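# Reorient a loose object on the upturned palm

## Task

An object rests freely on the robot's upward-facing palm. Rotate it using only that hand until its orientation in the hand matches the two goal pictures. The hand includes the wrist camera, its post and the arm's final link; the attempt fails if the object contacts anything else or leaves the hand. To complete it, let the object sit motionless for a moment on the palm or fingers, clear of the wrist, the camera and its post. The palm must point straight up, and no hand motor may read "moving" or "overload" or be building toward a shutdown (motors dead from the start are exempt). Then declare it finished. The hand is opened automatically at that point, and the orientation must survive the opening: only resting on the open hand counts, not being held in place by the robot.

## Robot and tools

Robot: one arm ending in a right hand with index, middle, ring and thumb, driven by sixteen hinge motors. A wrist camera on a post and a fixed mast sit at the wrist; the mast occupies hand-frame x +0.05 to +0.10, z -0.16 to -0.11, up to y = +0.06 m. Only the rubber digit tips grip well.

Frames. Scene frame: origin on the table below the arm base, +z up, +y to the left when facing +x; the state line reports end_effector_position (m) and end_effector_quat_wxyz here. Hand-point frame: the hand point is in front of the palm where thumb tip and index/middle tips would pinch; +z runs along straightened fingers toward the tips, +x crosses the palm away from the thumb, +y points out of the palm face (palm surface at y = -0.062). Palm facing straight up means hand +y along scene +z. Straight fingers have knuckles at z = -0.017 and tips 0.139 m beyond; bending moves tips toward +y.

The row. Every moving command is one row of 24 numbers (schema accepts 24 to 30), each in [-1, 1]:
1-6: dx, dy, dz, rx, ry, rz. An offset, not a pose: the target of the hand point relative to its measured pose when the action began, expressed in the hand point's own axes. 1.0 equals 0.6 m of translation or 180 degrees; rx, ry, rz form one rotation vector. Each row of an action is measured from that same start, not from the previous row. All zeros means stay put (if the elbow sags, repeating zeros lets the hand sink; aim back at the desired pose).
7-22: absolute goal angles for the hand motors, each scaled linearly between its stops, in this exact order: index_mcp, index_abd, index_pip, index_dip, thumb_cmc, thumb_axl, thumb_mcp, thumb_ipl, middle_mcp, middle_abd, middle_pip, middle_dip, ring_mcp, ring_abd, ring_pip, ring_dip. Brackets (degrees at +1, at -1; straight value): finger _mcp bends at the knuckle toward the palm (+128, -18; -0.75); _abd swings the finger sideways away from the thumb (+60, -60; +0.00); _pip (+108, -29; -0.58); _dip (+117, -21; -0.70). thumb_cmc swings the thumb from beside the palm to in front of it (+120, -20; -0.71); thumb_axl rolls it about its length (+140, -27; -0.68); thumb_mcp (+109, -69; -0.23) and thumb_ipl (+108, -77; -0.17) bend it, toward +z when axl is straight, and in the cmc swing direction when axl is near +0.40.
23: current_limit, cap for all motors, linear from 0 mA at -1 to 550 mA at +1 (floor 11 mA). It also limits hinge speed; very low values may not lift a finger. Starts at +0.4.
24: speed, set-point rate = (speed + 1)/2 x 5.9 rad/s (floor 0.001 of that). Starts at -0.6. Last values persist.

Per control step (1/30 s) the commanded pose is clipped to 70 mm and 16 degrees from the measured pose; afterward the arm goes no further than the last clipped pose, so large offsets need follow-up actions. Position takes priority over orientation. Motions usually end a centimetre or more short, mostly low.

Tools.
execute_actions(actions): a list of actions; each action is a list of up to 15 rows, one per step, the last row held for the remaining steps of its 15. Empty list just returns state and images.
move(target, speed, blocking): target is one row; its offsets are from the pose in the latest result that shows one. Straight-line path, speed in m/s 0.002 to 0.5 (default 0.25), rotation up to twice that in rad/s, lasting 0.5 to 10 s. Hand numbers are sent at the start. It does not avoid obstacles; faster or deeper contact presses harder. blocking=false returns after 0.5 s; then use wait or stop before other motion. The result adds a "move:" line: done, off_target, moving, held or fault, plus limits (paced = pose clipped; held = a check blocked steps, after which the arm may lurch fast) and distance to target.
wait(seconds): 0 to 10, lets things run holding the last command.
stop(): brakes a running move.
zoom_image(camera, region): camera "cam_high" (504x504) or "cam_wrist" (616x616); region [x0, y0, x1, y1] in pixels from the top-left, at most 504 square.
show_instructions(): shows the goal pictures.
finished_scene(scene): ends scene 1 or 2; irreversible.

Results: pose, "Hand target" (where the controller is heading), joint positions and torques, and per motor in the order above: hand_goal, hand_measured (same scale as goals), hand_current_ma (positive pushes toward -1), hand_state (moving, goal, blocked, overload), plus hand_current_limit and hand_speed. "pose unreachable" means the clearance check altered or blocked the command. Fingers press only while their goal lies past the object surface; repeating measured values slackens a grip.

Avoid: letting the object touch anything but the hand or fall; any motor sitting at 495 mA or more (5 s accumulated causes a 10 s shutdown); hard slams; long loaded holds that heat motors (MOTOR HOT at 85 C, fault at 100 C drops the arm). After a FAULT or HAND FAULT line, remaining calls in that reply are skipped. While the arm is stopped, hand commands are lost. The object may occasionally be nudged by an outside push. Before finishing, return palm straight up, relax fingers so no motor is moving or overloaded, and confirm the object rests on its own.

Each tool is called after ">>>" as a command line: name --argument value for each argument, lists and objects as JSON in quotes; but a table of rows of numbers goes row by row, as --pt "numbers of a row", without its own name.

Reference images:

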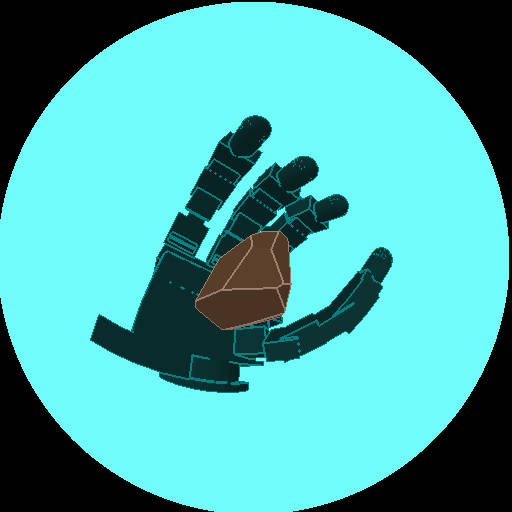

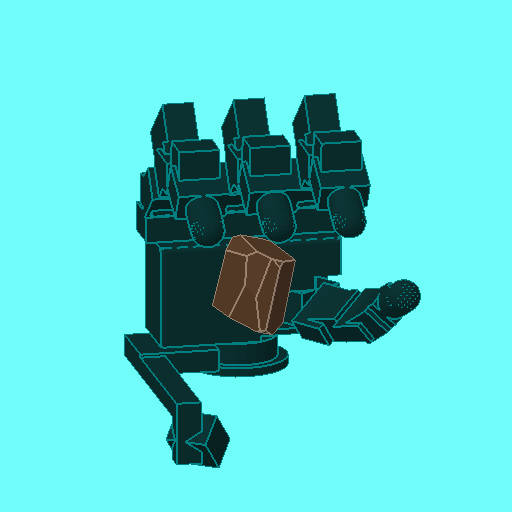

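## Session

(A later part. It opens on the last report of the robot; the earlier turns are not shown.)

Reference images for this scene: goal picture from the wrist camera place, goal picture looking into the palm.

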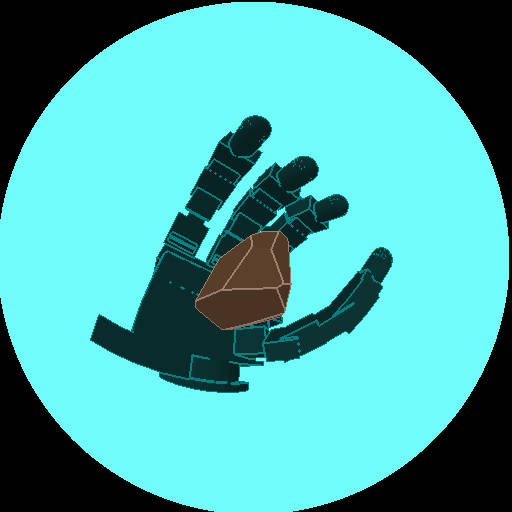

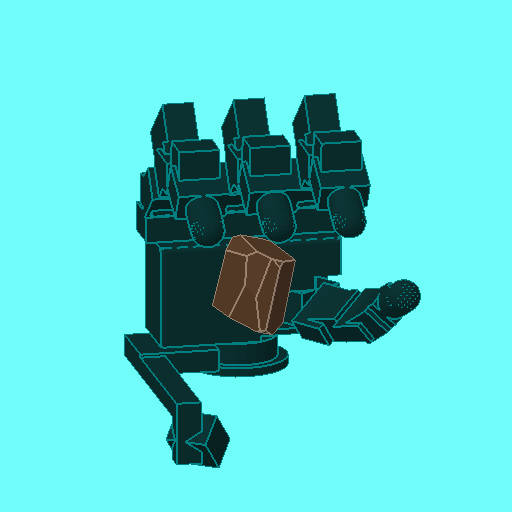

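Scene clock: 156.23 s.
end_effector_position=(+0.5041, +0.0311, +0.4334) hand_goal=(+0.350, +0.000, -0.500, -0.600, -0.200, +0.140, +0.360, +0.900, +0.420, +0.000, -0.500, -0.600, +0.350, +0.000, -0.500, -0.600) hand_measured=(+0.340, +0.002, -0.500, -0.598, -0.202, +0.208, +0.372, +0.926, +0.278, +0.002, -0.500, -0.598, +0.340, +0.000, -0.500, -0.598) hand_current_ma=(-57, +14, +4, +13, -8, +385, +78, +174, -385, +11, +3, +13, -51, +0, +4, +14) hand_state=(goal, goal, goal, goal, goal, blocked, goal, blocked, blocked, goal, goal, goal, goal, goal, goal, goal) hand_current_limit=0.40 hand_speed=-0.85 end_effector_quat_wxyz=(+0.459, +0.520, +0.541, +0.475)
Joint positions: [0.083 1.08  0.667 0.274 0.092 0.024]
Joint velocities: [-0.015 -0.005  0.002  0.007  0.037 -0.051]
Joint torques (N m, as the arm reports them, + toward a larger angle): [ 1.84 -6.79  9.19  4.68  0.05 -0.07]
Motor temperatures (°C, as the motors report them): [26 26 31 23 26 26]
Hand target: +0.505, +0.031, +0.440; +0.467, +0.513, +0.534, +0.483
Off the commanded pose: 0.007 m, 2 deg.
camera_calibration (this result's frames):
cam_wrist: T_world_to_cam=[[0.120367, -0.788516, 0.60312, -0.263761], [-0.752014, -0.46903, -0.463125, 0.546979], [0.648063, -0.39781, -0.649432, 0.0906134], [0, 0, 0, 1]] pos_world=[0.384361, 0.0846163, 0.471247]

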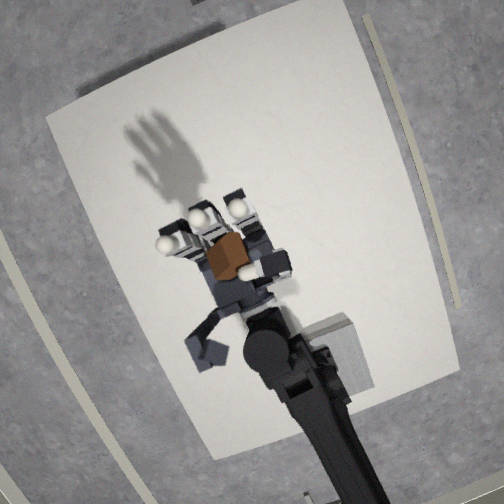

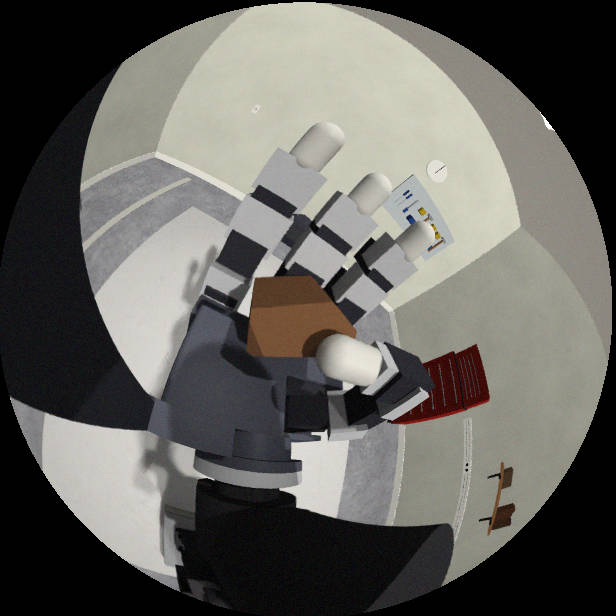

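>>> execute_actions --actions '[[[0,0.012,0,-0.01,0,0, 0.35,0,-0.5,-0.6, -0.04,0.14,0.22,0.85, 0.40,0,-0.5,-0.6, 0.4,0,-0.3,-0.4, 0.4,-0.85]],[[0,0.012,0,-0.01,0,0, 0.35,0,-0.5,-0.6, -0.04,0.14,0.22,0.85, 0.40,0,-0.5,-0.6, 0.4,0,-0.3,-0.4, 0.4,-0.85]]]'

>>> zoom_image --camera "cam_high" --region '[150, 170, 330, 350]'

>>> zoom_image --camera "cam_wrist" --region '[190, 220, 420, 450]'

Scene clock: 162.13 s.
end_effector_position=(+0.5041, +0.0311, +0.4334) hand_goal=(+0.350, +0.000, -0.500, -0.600, -0.040, +0.140, +0.220, +0.850, +0.400, +0.000, -0.500, -0.600, +0.400, +0.000, -0.300, -0.400) hand_measured=(+0.340, +0.002, -0.500, -0.598, -0.050, +0.206, +0.222, +0.858, +0.278, +0.002, -0.500, -0.598, +0.390, +0.000, -0.302, -0.402) hand_current_ma=(-57, +14, +4, +13, -47, +385, +10, +51, -385, +11, +3, +13, -56, +0, -14, -14) hand_state=(goal, goal, goal, goal, goal, blocked, goal, goal, blocked, goal, goal, goal, goal, goal, goal, goal) hand_current_limit=0.40 hand_speed=-0.85 end_effector_quat_wxyz=(+0.459, +0.520, +0.541, +0.475)
Joint positions: [0.083 1.08  0.667 0.274 0.092 0.024]
Joint velocities: [-0.005 -0.005  0.007 -0.012 -0.022 -0.022]
Joint torques (N m, as the arm reports them, + toward a larger angle): [ 1.85 -6.59  9.23  4.67  0.06 -0.06]
Motor temperatures (°C, as the motors report them): [26 26 31 23 26 26]
Hand target: +0.505, +0.031, +0.440; +0.467, +0.513, +0.534, +0.483
Off the commanded pose: 0.007 m, 2 deg.
camera_calibration (this result's frames):
cam_wrist: T_world_to_cam=[[0.120367, -0.788516, 0.60312, -0.263761], [-0.752014, -0.46903, -0.463125, 0.546979], [0.648063, -0.39781, -0.649432, 0.0906134], [0, 0, 0, 1]] pos_world=[0.384361, 0.0846163, 0.471247]

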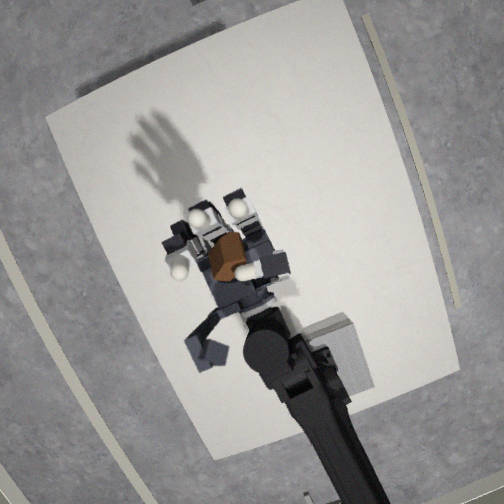

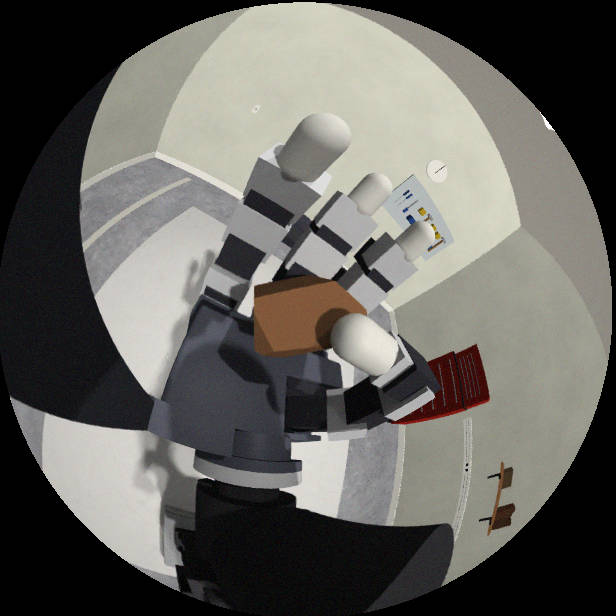

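Region (150, 170, 330, 350) of cam_high's 504x504 image, scaled by 2.800, with more detail than that image has.

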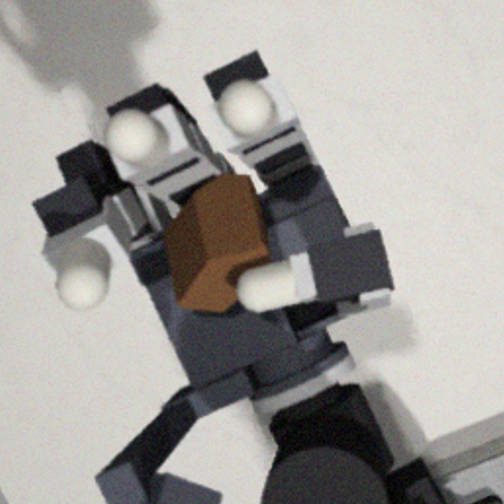

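Region (190, 220, 420, 450) of cam_wrist's 616x616 image, scaled by 2.191, with more detail than that image has.

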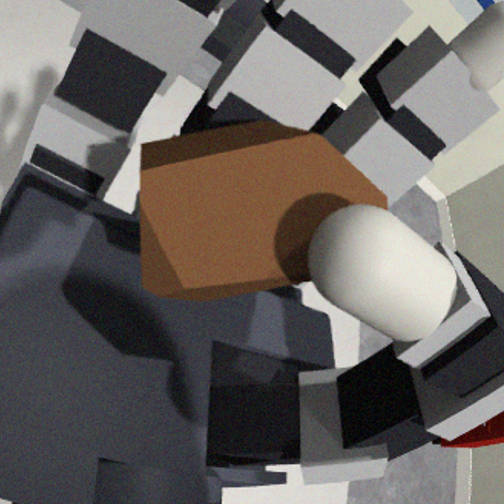

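>>> execute_actions --actions '[[[0,0.012,0,-0.01,0,0, 0.35,0,-0.5,-0.6, 0.22,0.14,0.13,0.76, 0.40,0,-0.5,-0.6, 0.4,0,-0.3,-0.4, 0.4,-0.85]],[[0,0.012,0,-0.01,0,0, 0.35,0,-0.5,-0.6, 0.22,0.14,0.13,0.76, 0.40,0,-0.5,-0.6, 0.4,0,-0.3,-0.4, 0.4,-0.85]]]'

>>> zoom_image --camera "cam_high" --region '[150, 170, 330, 350]'

>>> zoom_image --camera "cam_wrist" --region '[190, 220, 420, 450]'

Scene clock: 171.17 s.
end_effector_position=(+0.5041, +0.0311, +0.4334) hand_goal=(+0.350, +0.000, -0.500, -0.600, +0.220, +0.140, +0.130, +0.760, +0.400, +0.000, -0.500, -0.600, +0.400, +0.000, -0.300, -0.400) hand_measured=(+0.340, +0.002, -0.500, -0.598, +0.196, +0.182, +0.116, +0.756, +0.328, +0.002, -0.500, -0.598, +0.390, +0.000, -0.302, -0.402) hand_current_ma=(-57, +14, +4, +13, -121, +257, -88, -25, -383, +5, +3, +13, -56, +0, -14, -14) hand_state=(goal, goal, goal, goal, blocked, blocked, goal, goal, blocked, goal, goal, goal, goal, goal, goal, goal) hand_current_limit=0.40 hand_speed=-0.85 end_effector_quat_wxyz=(+0.459, +0.520, +0.541, +0.475)
Joint positions: [0.083 1.08  0.667 0.274 0.092 0.024]
Joint velocities: [-0.005 -0.005 -0.012 -0.007 -0.051  0.022]
Joint torques (N m, as the arm reports them, + toward a larger angle): [ 1.76 -6.61  9.2   4.69  0.06 -0.05]
Motor temperatures (°C, as the motors report them): [26 26 31 23 26 26]
Hand target: +0.505, +0.031, +0.440; +0.467, +0.513, +0.534, +0.483
Off the commanded pose: 0.007 m, 2 deg.
camera_calibration (this result's frames):
cam_wrist: T_world_to_cam=[[0.120367, -0.788516, 0.60312, -0.263761], [-0.752014, -0.46903, -0.463125, 0.546979], [0.648063, -0.39781, -0.649432, 0.0906134], [0, 0, 0, 1]] pos_world=[0.384361, 0.0846163, 0.471247]

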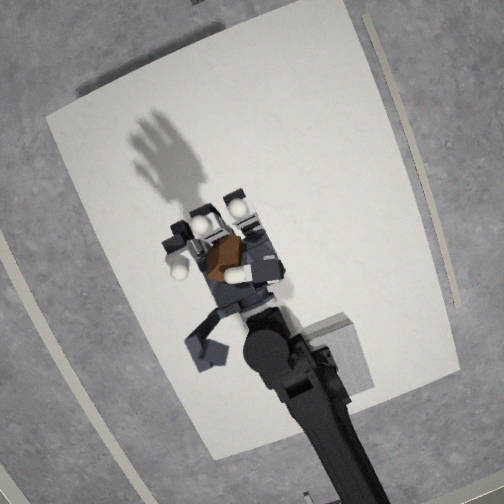

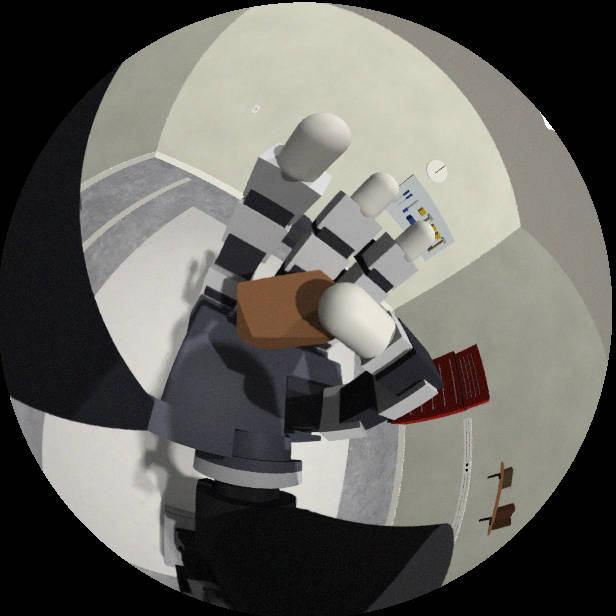

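Region (150, 170, 330, 350) of cam_high's 504x504 image, scaled by 2.800, with more detail than that image has.

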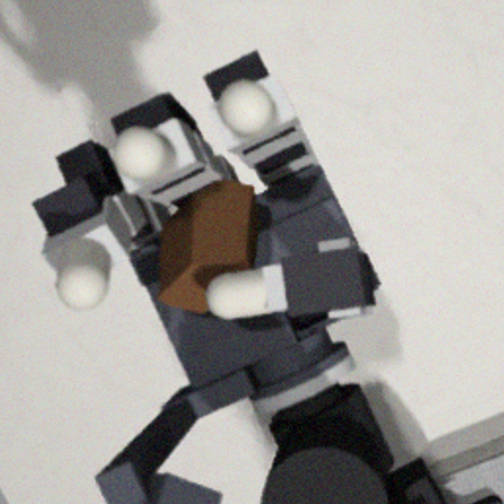

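Region (190, 220, 420, 450) of cam_wrist's 616x616 image, scaled by 2.191, with more detail than that image has.

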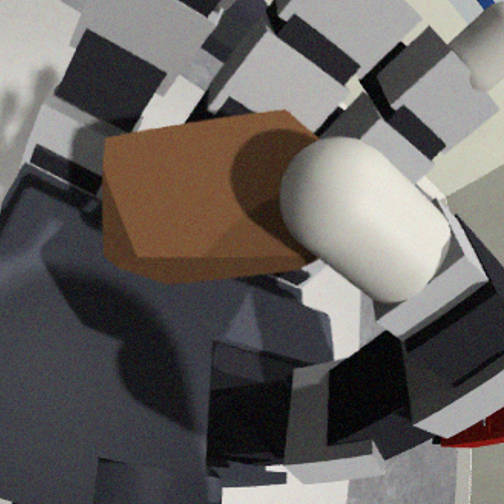

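>>> execute_actions --actions '[[[0,0.012,0,-0.01,0,0, 0.35,0,-0.5,-0.6, -0.06,0.12,0.2,0.85, 0.36,0,-0.5,-0.6, 0.1,0,0.5,0.1, 0.4,-0.8]],[[0,0.012,0,-0.01,0,0, 0.35,0,-0.5,-0.6, -0.06,0.12,0.2,0.85, 0.36,0,-0.5,-0.6, 0.1,0,0.7,0.2, 0.4,-0.8]],[[0,0.012,0,-0.01,0,0, 0.35,0,-0.5,-0.6, -0.06,0.12,0.2,0.85, 0.36,0,-0.5,-0.6, 0.1,0,0.7,0.2, 0.4,-0.8]]]'

>>> zoom_image --camera "cam_high" --region '[150, 170, 330, 350]'

>>> zoom_image --camera "cam_wrist" --region '[190, 220, 420, 450]'

Scene clock: 181.27 s.
end_effector_position=(+0.5041, +0.0311, +0.4334) hand_goal=(+0.350, +0.000, -0.500, -0.600, -0.060, +0.120, +0.200, +0.850, +0.360, +0.000, -0.500, -0.600, +0.100, +0.000, +0.700, +0.200) hand_measured=(+0.340, +0.002, -0.500, -0.598, -0.062, +0.182, +0.190, +0.848, +0.310, +0.000, -0.500, -0.598, +0.096, +0.000, +0.400, +0.198) hand_current_ma=(-57, +14, +4, +13, -10, +379, -61, -7, -268, +3, +3, +13, -20, +0, -26, -12) hand_state=(goal, goal, goal, goal, goal, blocked, goal, goal, blocked, goal, goal, goal, goal, goal, moving, goal) hand_current_limit=0.40 hand_speed=-0.80 end_effector_quat_wxyz=(+0.459, +0.520, +0.541, +0.475)
Joint positions: [0.083 1.08  0.667 0.274 0.092 0.024]
Joint velocities: [-0.005  0.005  0.017 -0.012 -0.007 -0.007]
Joint torques (N m, as the arm reports them, + toward a larger angle): [ 1.89 -6.6   9.17  4.67  0.06 -0.06]
Motor temperatures (°C, as the motors report them): [26 26 31 23 26 26]
Hand target: +0.505, +0.031, +0.440; +0.467, +0.513, +0.534, +0.483
Off the commanded pose: 0.007 m, 2 deg.
camera_calibration (this result's frames):
cam_wrist: T_world_to_cam=[[0.120367, -0.788516, 0.60312, -0.263761], [-0.752014, -0.46903, -0.463125, 0.546979], [0.648063, -0.39781, -0.649432, 0.0906134], [0, 0, 0, 1]] pos_world=[0.384361, 0.0846163, 0.471247]

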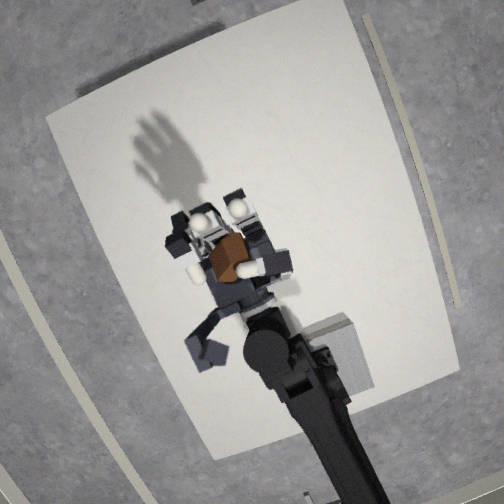

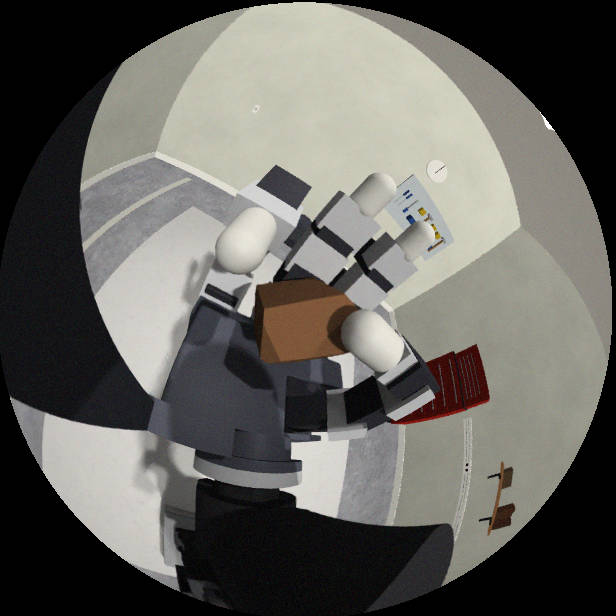

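Region (150, 170, 330, 350) of cam_high's 504x504 image, scaled by 2.800, with more detail than that image has.

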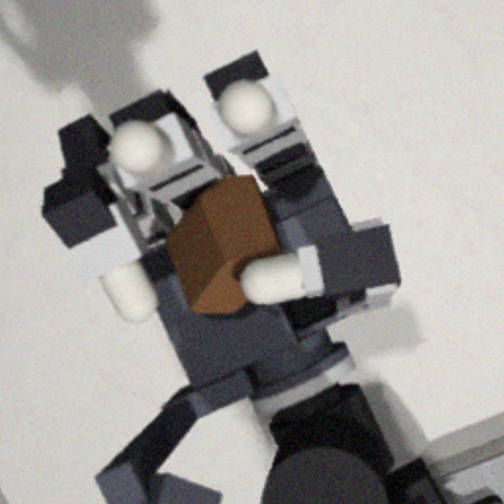

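Region (190, 220, 420, 450) of cam_wrist's 616x616 image, scaled by 2.191, with more detail than that image has.

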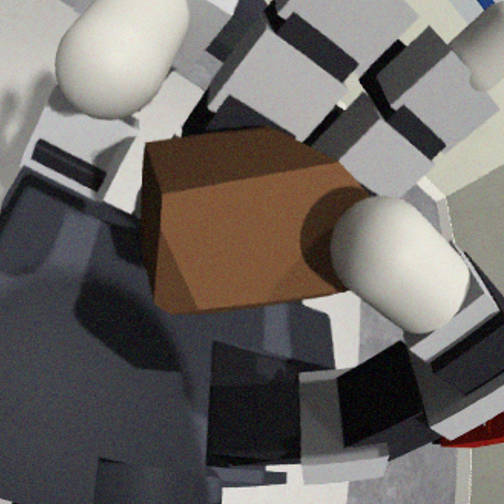

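>>> execute_actions --actions '[[[0,0.012,0,-0.01,0,0, 0.35,0,-0.5,-0.6, -0.06,0.12,0.2,0.85, 0.36,0,-0.5,-0.6, 0.3,-0.3,0.45,0.0, 0.4,-0.75]],[[0,0.012,0,-0.01,0,0, 0.35,0,-0.5,-0.6, -0.06,0.12,0.2,0.85, 0.36,0,-0.5,-0.6, 0.3,-0.3,0.45,0.0, 0.4,-0.75]]]'

>>> zoom_image --camera "cam_high" --region '[150, 170, 330, 350]'

Scene clock: 186.57 s.
end_effector_position=(+0.5041, +0.0311, +0.4334) hand_goal=(+0.350, +0.000, -0.500, -0.600, -0.060, +0.120, +0.200, +0.850, +0.360, +0.000, -0.500, -0.600, +0.300, -0.300, +0.450, +0.000) hand_measured=(+0.340, +0.002, -0.500, -0.598, -0.062, +0.182, +0.190, +0.848, +0.310, +0.000, -0.500, -0.598, +0.292, -0.298, +0.458, +0.004) hand_current_ma=(-57, +14, +4, +13, -10, +379, -60, -7, -268, +3, +3, +13, -42, +11, +37, +22) hand_state=(goal, goal, goal, goal, goal, blocked, goal, goal, blocked, goal, goal, goal, goal, goal, goal, goal) hand_current_limit=0.40 hand_speed=-0.75 end_effector_quat_wxyz=(+0.459, +0.520, +0.541, +0.475)
Joint positions: [0.083 1.08  0.667 0.274 0.092 0.024]
Joint velocities: [-0.005 -0.005 -0.007  0.002 -0.095 -0.037]
Joint torques (N m, as the arm reports them, + toward a larger angle): [ 1.98 -6.58  9.16  4.67  0.05 -0.07]
Motor temperatures (°C, as the motors report them): [26 26 31 23 26 26]
Hand target: +0.505, +0.031, +0.440; +0.467, +0.513, +0.534, +0.483
Off the commanded pose: 0.007 m, 2 deg.
camera_calibration (this result's frames):
cam_wrist: T_world_to_cam=[[0.120367, -0.788516, 0.60312, -0.263761], [-0.752014, -0.46903, -0.463125, 0.546979], [0.648063, -0.39781, -0.649432, 0.0906134], [0, 0, 0, 1]] pos_world=[0.384361, 0.0846163, 0.471247]

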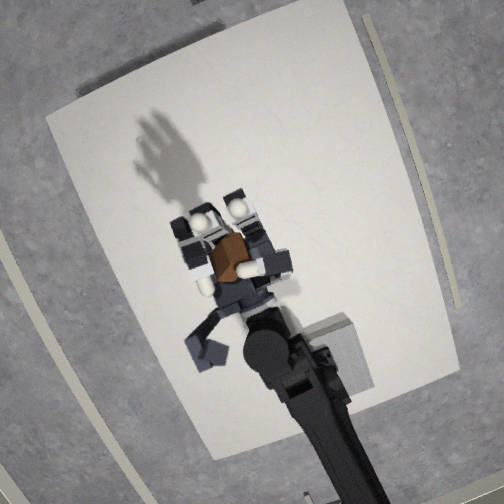

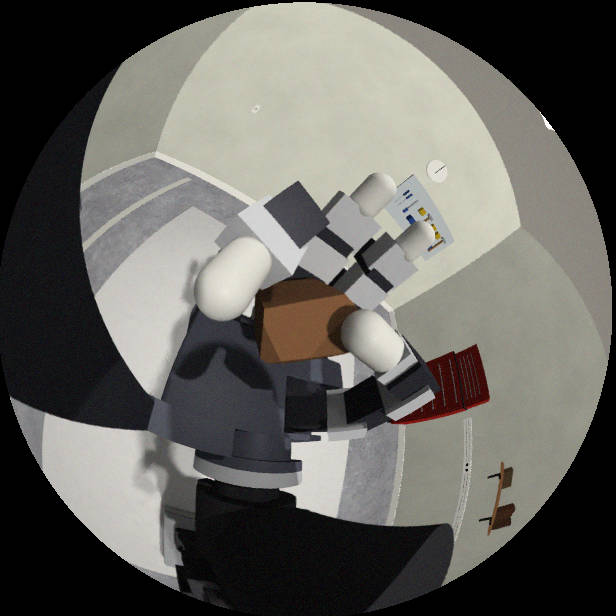

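Region (150, 170, 330, 350) of cam_high's 504x504 image, scaled by 2.800, with more detail than that image has.

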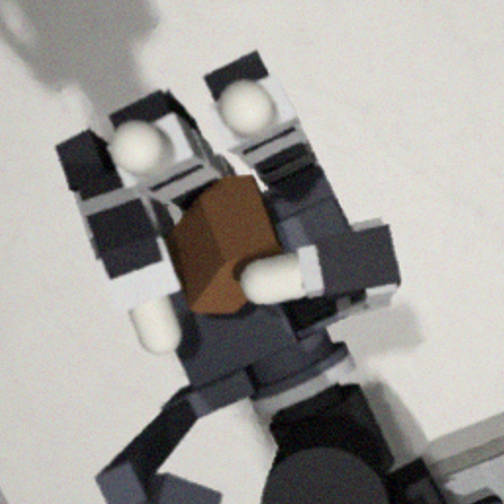

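>>> execute_actions --actions '[[[0,0.012,0,-0.01,0,0, 0.35,0,-0.5,-0.6, -0.06,0.12,0.2,0.85, 0.36,0,-0.5,-0.6, 0.15,-0.1,0.8,0.4, 0.4,-0.7]],[[0,0.012,0,-0.01,0,0, 0.35,0,-0.5,-0.6, -0.06,0.12,0.2,0.85, 0.36,0,-0.5,-0.6, 0.15,0.3,0.8,0.4, 0.4,-0.75]],[[0,0.012,0,-0.01,0,0, 0.35,0,-0.5,-0.6, -0.06,0.12,0.2,0.85, 0.36,0,-0.5,-0.6, 0.15,0.3,0.8,0.4, 0.4,-0.75]]]'

>>> zoom_image --camera "cam_high" --region '[150, 170, 330, 350]'

Scene clock: 192.63 s.
end_effector_position=(+0.5041, +0.0311, +0.4334) hand_goal=(+0.350, +0.000, -0.500, -0.600, -0.060, +0.120, +0.200, +0.850, +0.360, +0.000, -0.500, -0.600, +0.150, +0.300, +0.800, +0.400) hand_measured=(+0.340, +0.002, -0.500, -0.598, -0.062, +0.182, +0.190, +0.848, +0.310, +0.000, -0.500, -0.598, +0.148, +0.296, +0.800, +0.398) hand_current_ma=(-57, +14, +4, +13, -10, +379, -60, -7, -268, +3, +3, +13, -6, -13, -1, -13) hand_state=(goal, goal, goal, goal, goal, blocked, goal, goal, blocked, goal, goal, goal, goal, goal, goal, goal) hand_current_limit=0.40 hand_speed=-0.75 end_effector_quat_wxyz=(+0.459, +0.520, +0.541, +0.475)
Joint positions: [0.083 1.08  0.667 0.274 0.092 0.024]
Joint velocities: [-0.005  0.015 -0.007 -0.007  0.022  0.022]
Joint torques (N m, as the arm reports them, + toward a larger angle): [ 1.79 -6.55  9.21  4.67  0.06 -0.06]
Motor temperatures (°C, as the motors report them): [26 26 31 23 26 26]
Hand target: +0.505, +0.031, +0.440; +0.467, +0.513, +0.534, +0.483
Off the commanded pose: 0.007 m, 2 deg.
camera_calibration (this result's frames):
cam_wrist: T_world_to_cam=[[0.120367, -0.788516, 0.60312, -0.263761], [-0.752014, -0.46903, -0.463125, 0.546979], [0.648063, -0.39781, -0.649432, 0.0906134], [0, 0, 0, 1]] pos_world=[0.384361, 0.0846163, 0.471247]

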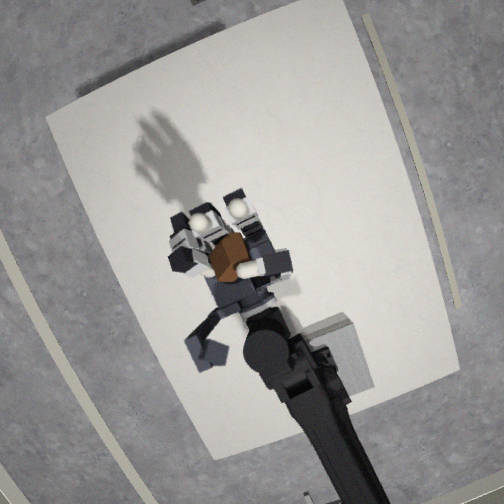

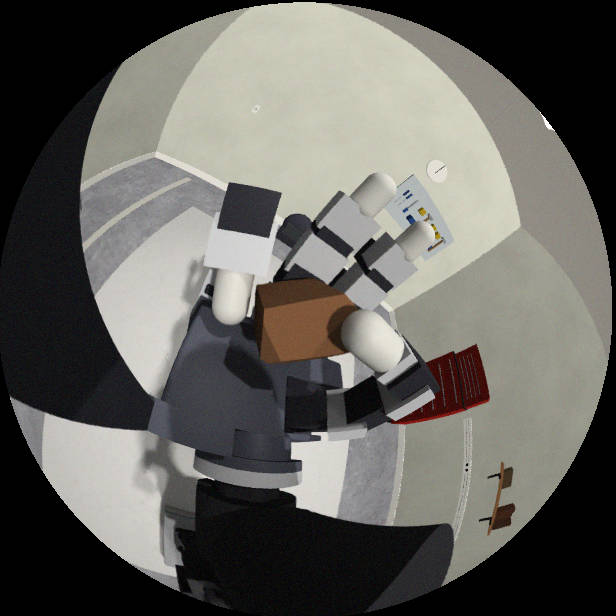

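Region (150, 170, 330, 350) of cam_high's 504x504 image, scaled by 2.800, with more detail than that image has.

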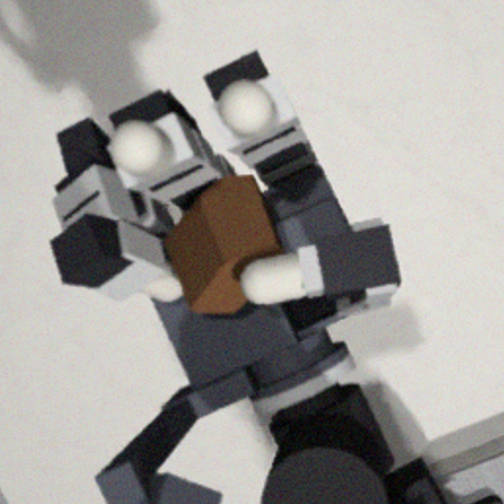

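>>> execute_actions --actions '[[[0,0.012,0,-0.01,0,0, 0.35,0,-0.5,-0.6, -0.06,0.12,0.2,0.85, 0.36,0,-0.5,-0.6, 0.08,0.3,0.62,0.35, 0.4,-0.7]],[[0,0.012,0,-0.01,0,0, 0.35,0,-0.5,-0.6, -0.06,0.12,0.2,0.85, 0.36,0,-0.5,-0.6, 0.08,0.7,0.65,0.38, 0.4,-0.75]],[[0,0.012,0,-0.01,0,0, 0.35,0,-0.5,-0.6, -0.06,0.12,0.2,0.85, 0.36,0,-0.5,-0.6, 0.08,0.7,0.65,0.38, 0.4,-0.75]]]'

>>> zoom_image --camera "cam_high" --region '[150, 170, 330, 350]'

Scene clock: 198.47 s.
end_effector_position=(+0.5041, +0.0311, +0.4334) hand_goal=(+0.350, +0.000, -0.500, -0.600, -0.060, +0.120, +0.200, +0.850, +0.360, +0.000, -0.500, -0.600, +0.080, +0.700, +0.650, +0.380) hand_measured=(+0.340, +0.002, -0.500, -0.598, -0.082, +0.158, +0.184, +0.848, +0.318, +0.000, -0.500, -0.598, +0.078, +0.690, +0.650, +0.382) hand_current_ma=(-57, +14, +4, +13, -115, +231, -99, -8, -229, +3, +3, +13, -12, -48, -2, +5) hand_state=(goal, goal, goal, goal, blocked, blocked, goal, goal, blocked, goal, goal, goal, goal, goal, goal, goal) hand_current_limit=0.40 hand_speed=-0.75 end_effector_quat_wxyz=(+0.459, +0.520, +0.541, +0.475)
Joint positions: [0.083 1.08  0.667 0.274 0.092 0.024]
Joint velocities: [ 0.005 -0.015 -0.002  0.007 -0.037 -0.007]
Joint torques (N m, as the arm reports them, + toward a larger angle): [ 1.98 -6.51  9.18  4.63  0.05 -0.06]
Motor temperatures (°C, as the motors report them): [26 26 31 23 26 26]
Hand target: +0.505, +0.031, +0.440; +0.467, +0.513, +0.534, +0.483
Off the commanded pose: 0.007 m, 2 deg.
camera_calibration (this result's frames):
cam_wrist: T_world_to_cam=[[0.120367, -0.788516, 0.60312, -0.263761], [-0.752014, -0.46903, -0.463125, 0.546979], [0.648063, -0.39781, -0.649432, 0.0906134], [0, 0, 0, 1]] pos_world=[0.384361, 0.0846163, 0.471247]

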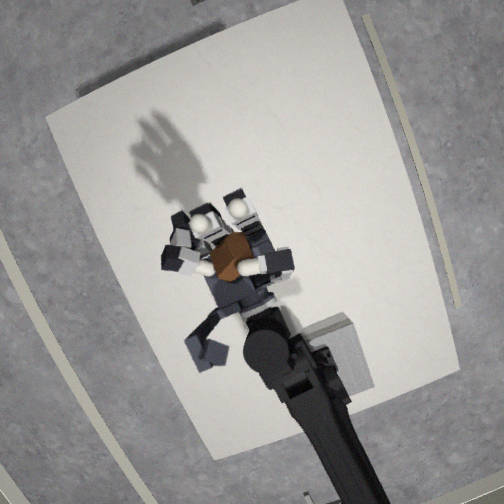

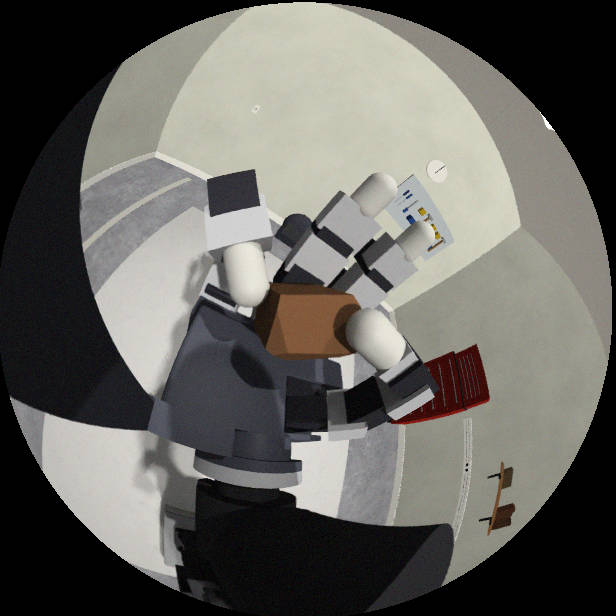

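Region (150, 170, 330, 350) of cam_high's 504x504 image, scaled by 2.800, with more detail than that image has.

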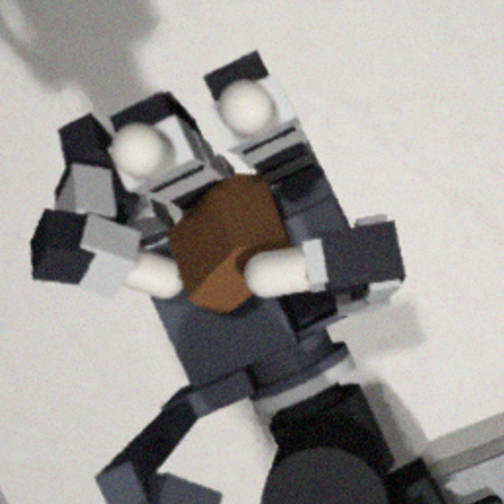

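>>> execute_actions --actions '[[[0,0.012,0,-0.01,0,0, 0.35,0,-0.5,-0.6, -0.06,0.12,0.2,0.85, 0.36,0,-0.5,-0.6, 0.0,0.3,0.4,0.6, 0.4,-0.7]],[[0,0.012,0,-0.01,0,0, 0.35,0,-0.5,-0.6, -0.06,0.12,0.2,0.85, 0.36,0,-0.5,-0.6, 0.0,0.9,0.4,0.6, 0.4,-0.6]],[[0,0.012,0,-0.01,0,0, 0.35,0,-0.5,-0.6, -0.06,0.12,0.2,0.85, 0.36,0,-0.5,-0.6, 0.0,0.9,0.55,0.6, 0.4,-0.75]]]'

>>> zoom_image --camera "cam_high" --region '[150, 170, 330, 350]'

Scene clock: 208.37 s.
end_effector_position=(+0.5041, +0.0311, +0.4334) hand_goal=(+0.350, +0.000, -0.500, -0.600, -0.060, +0.120, +0.200, +0.850, +0.360, +0.000, -0.500, -0.600, +0.000, +0.900, +0.550, +0.600) hand_measured=(+0.340, +0.002, -0.500, -0.598, -0.080, +0.156, +0.186, +0.848, +0.318, +0.000, -0.500, -0.598, -0.004, +0.898, +0.542, +0.598) hand_current_ma=(-57, +14, +4, +13, -102, +223, -92, -8, -224, +3, +3, +13, -19, -8, -38, -12) hand_state=(goal, goal, goal, goal, goal, blocked, goal, goal, blocked, goal, goal, goal, goal, goal, goal, goal) hand_current_limit=0.40 hand_speed=-0.75 end_effector_quat_wxyz=(+0.459, +0.520, +0.541, +0.475)
Joint positions: [0.083 1.08  0.667 0.274 0.092 0.024]
Joint velocities: [ 0.005  0.005 -0.012 -0.017 -0.022 -0.022]
Joint torques (N m, as the arm reports them, + toward a larger angle): [ 1.94 -6.53  9.16  4.71  0.05 -0.05]
Motor temperatures (°C, as the motors report them): [26 26 31 23 26 26]
Hand target: +0.505, +0.031, +0.440; +0.467, +0.513, +0.534, +0.483
Off the commanded pose: 0.007 m, 2 deg.
camera_calibration (this result's frames):
cam_wrist: T_world_to_cam=[[0.120367, -0.788516, 0.60312, -0.263761], [-0.752014, -0.46903, -0.463125, 0.546979], [0.648063, -0.39781, -0.649432, 0.0906134], [0, 0, 0, 1]] pos_world=[0.384361, 0.0846163, 0.471247]

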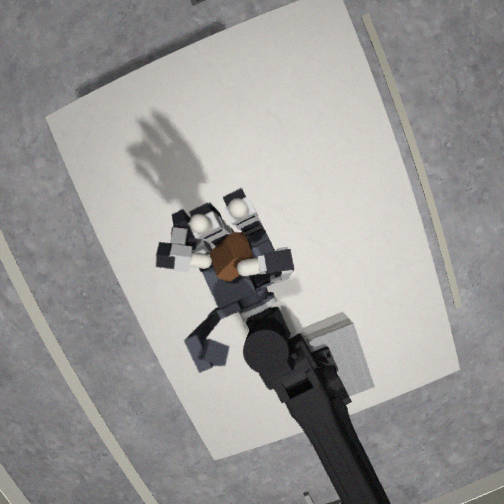

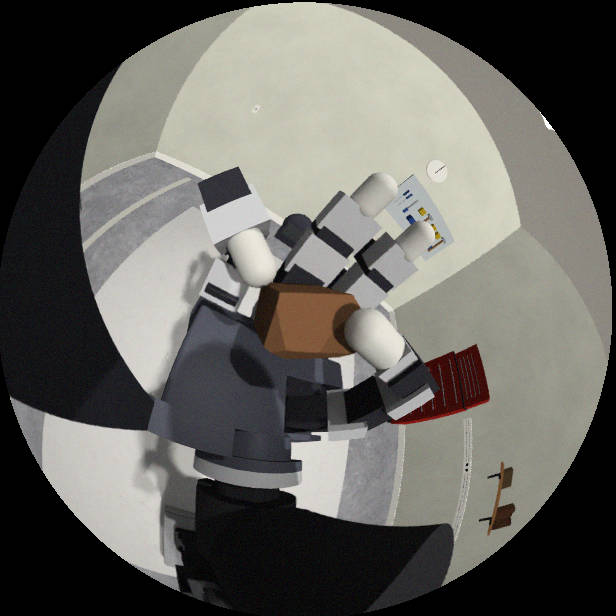

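Region (150, 170, 330, 350) of cam_high's 504x504 image, scaled by 2.800, with more detail than that image has.

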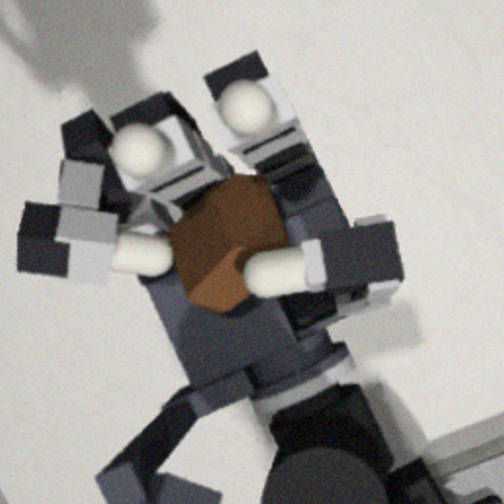

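>>> zoom_image --camera "cam_wrist" --region '[190, 220, 420, 450]'

>>> zoom_image --camera "cam_high" --region '[190, 215, 280, 305]'

Region (190, 220, 420, 450) of cam_wrist's 616x616 image, scaled by 2.191, with more detail than that image has.

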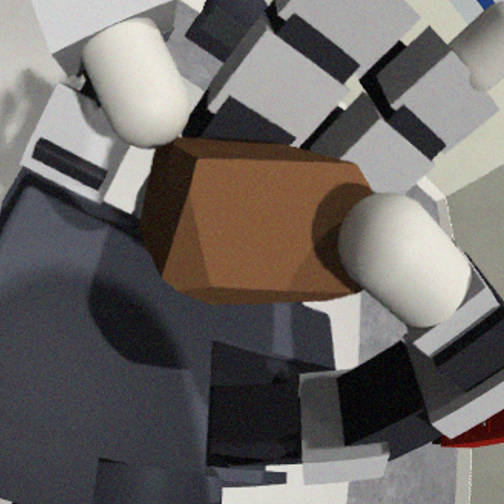

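Region (190, 215, 280, 305) of cam_high's 504x504 image, scaled by 5.600, with more detail than that image has.

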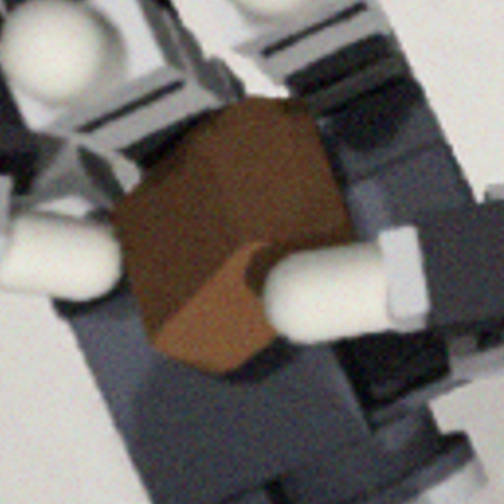

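>>> execute_actions --actions '[[[0,0.012,0,-0.01,0,0, 0.35,0,-0.5,-0.6, -0.2,0.12,0.45,0.92, 0.36,0,-0.5,-0.6, 0.0,0.4,0.3,0.4, 0.4,-0.75]],[[0,0.012,0,-0.01,0,0, 0.35,0,-0.5,-0.6, -0.28,0.14,0.62,0.95, 0.36,0,-0.5,-0.6, 0.0,0.4,0.3,0.4, 0.4,-0.75]],[[0,0.012,0,-0.01,0,0, 0.35,0,-0.5,-0.6, -0.28,0.4,0.62,0.95, 0.36,0,-0.5,-0.6, 0.0,0.4,0.3,0.4, 0.4,-0.75]]]'

>>> zoom_image --camera "cam_high" --region '[150, 170, 330, 350]'

Scene clock: 223.43 s.
end_effector_position=(+0.5041, +0.0311, +0.4334) hand_goal=(+0.350, +0.000, -0.500, -0.600, -0.280, +0.400, +0.620, +0.950, +0.360, +0.000, -0.500, -0.600, +0.000, +0.400, +0.300, +0.400) hand_measured=(+0.340, +0.002, -0.500, -0.598, -0.286, +0.348, +0.620, +0.950, +0.344, +0.000, -0.500, -0.598, -0.004, +0.406, +0.304, +0.404) hand_current_ma=(-57, +14, +4, +13, -27, -58, +3, -5, -88, +1, +3, +13, -20, +26, +21, +22) hand_state=(goal, goal, goal, goal, goal, moving, goal, goal, goal, goal, goal, goal, goal, goal, goal, goal) hand_current_limit=0.40 hand_speed=-0.75 end_effector_quat_wxyz=(+0.459, +0.520, +0.541, +0.475)
Joint positions: [0.083 1.08  0.667 0.274 0.092 0.024]
Joint velocities: [-0.005 -0.015  0.012  0.017 -0.051  0.037]
Joint torques (N m, as the arm reports them, + toward a larger angle): [ 1.91 -6.63  9.17  4.72  0.04 -0.05]
Motor temperatures (°C, as the motors report them): [26 26 31 23 26 26]
Hand target: +0.505, +0.031, +0.440; +0.467, +0.513, +0.534, +0.483
Off the commanded pose: 0.007 m, 2 deg.
camera_calibration (this result's frames):
cam_wrist: T_world_to_cam=[[0.120367, -0.788516, 0.60312, -0.263761], [-0.752014, -0.46903, -0.463125, 0.546979], [0.648063, -0.39781, -0.649432, 0.0906134], [0, 0, 0, 1]] pos_world=[0.384361, 0.0846163, 0.471247]

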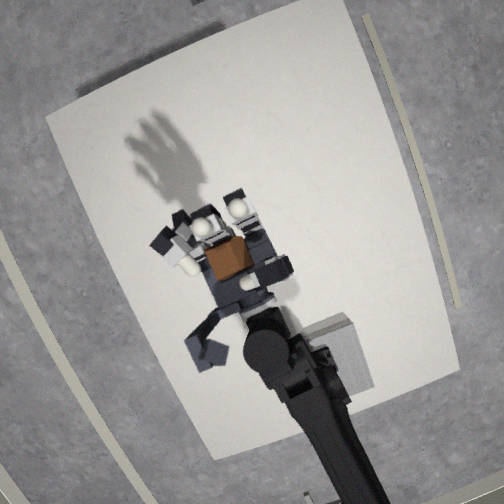

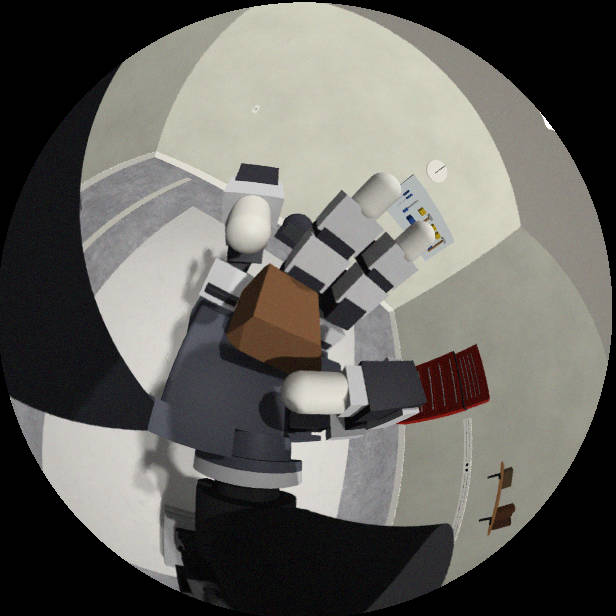

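Region (150, 170, 330, 350) of cam_high's 504x504 image, scaled by 2.800, with more detail than that image has.

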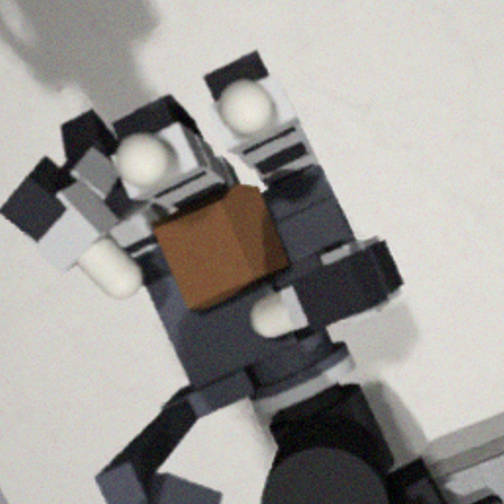

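>>> execute_actions --actions '[[[0,0.02,0,-0.05,0,0, -0.25,0,0.5,0.3, -0.28,0.6,0.62,0.95, 0.8,0,-0.5,-0.6, 0.2,0.0,-0.3,-0.3, 0.4,-0.7]],[[0,0.02,0,-0.012,0,0, -0.25,-0.3,0.95,0.5, -0.28,0.6,0.62,0.95, 0.8,0,-0.5,-0.6, 0.2,0.0,-0.3,-0.3, 0.4,-0.7]],[[0,0.02,0,-0.012,0,0, -0.25,-0.3,0.95,0.5, -0.28,0.6,0.62,0.95, 0.0,0,-0.5,-0.6, 0.2,0.0,-0.3,-0.3, 0.4,-0.5]],[[0,0.02,0,-0.012,0,0, -0.25,-0.3,0.95,0.5, -0.28,0.6,0.62,0.95, 0.0,0,-0.5,-0.6, 0.2,0.0,-0.3,-0.3, 0.4,-0.5]]]'

>>> zoom_image --camera "cam_high" --region '[150, 170, 330, 350]'

Scene clock: 233.00 s.
end_effector_position=(+0.5071, +0.0317, +0.4348) hand_goal=(-0.250, -0.300, +0.950, +0.500, -0.280, +0.600, +0.620, +0.950, +0.000, +0.000, -0.500, -0.600, +0.200, +0.000, -0.300, -0.300) hand_measured=(-0.256, -0.298, +0.950, +0.498, -0.286, +0.598, +0.620, +0.950, -0.006, +0.000, -0.500, -0.598, +0.190, +0.004, -0.298, -0.296) hand_current_ma=(-33, +11, -3, -12, -27, -7, +4, -4, -33, +1, +0, +12, -56, +16, +13, +18) hand_state=(goal, goal, goal, goal, goal, goal, goal, goal, goal, goal, goal, goal, goal, goal, goal, goal) hand_current_limit=0.40 hand_speed=-0.50 end_effector_quat_wxyz=(+0.486, +0.494, +0.510, +0.509)
Joint positions: [0.083 1.159 0.638 0.502 0.092 0.022]
Joint velocities: [ 0.015 -0.005  0.002 -0.022 -0.037 -0.007]
Joint torques (N m, as the arm reports them, + toward a larger angle): [ 1.88 -7.83  9.23  4.42  0.04 -0.07]
Motor temperatures (°C, as the motors report them): [26 26 31 23 26 26]
Hand target: +0.507, +0.032, +0.447; +0.495, +0.485, +0.501, +0.519
Off the commanded pose: 0.012 m, 2 deg.
camera_calibration (this result's frames):
cam_wrist: T_world_to_cam=[[0.0501913, -0.796651, 0.602352, -0.228311], [-0.690541, -0.463405, -0.555345, 0.55886], [0.72155, -0.388075, -0.573379, 0.0191609], [0, 0, 0, 1]] pos_world=[0.383549, 0.0845306, 0.45887]

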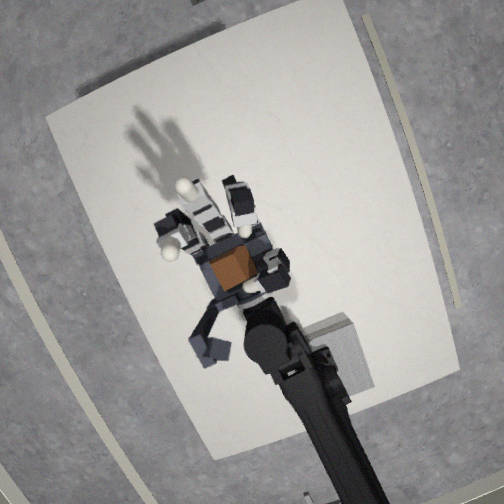

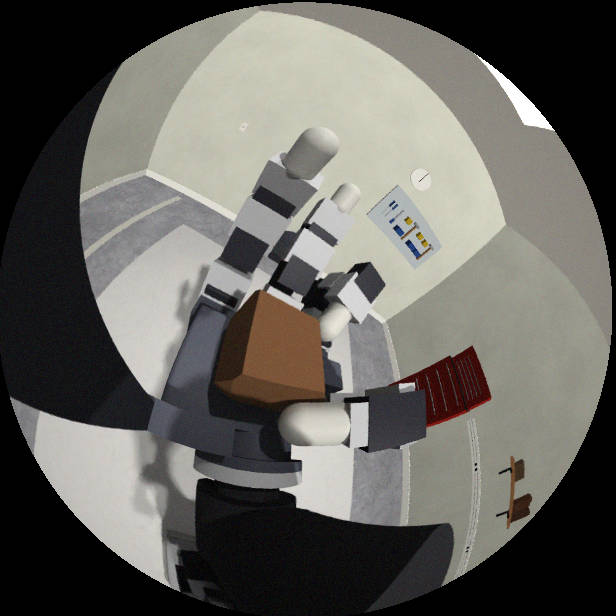

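Region (150, 170, 330, 350) of cam_high's 504x504 image, scaled by 2.800, with more detail than that image has.

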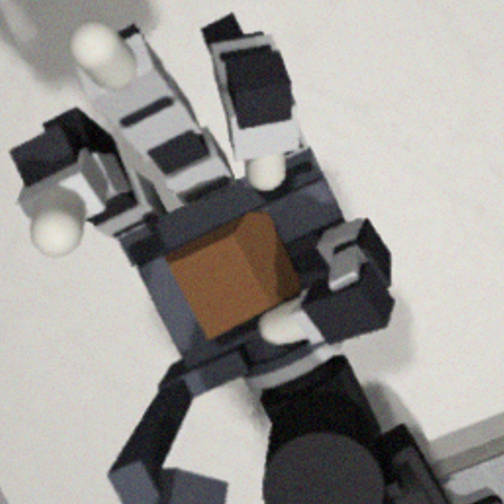

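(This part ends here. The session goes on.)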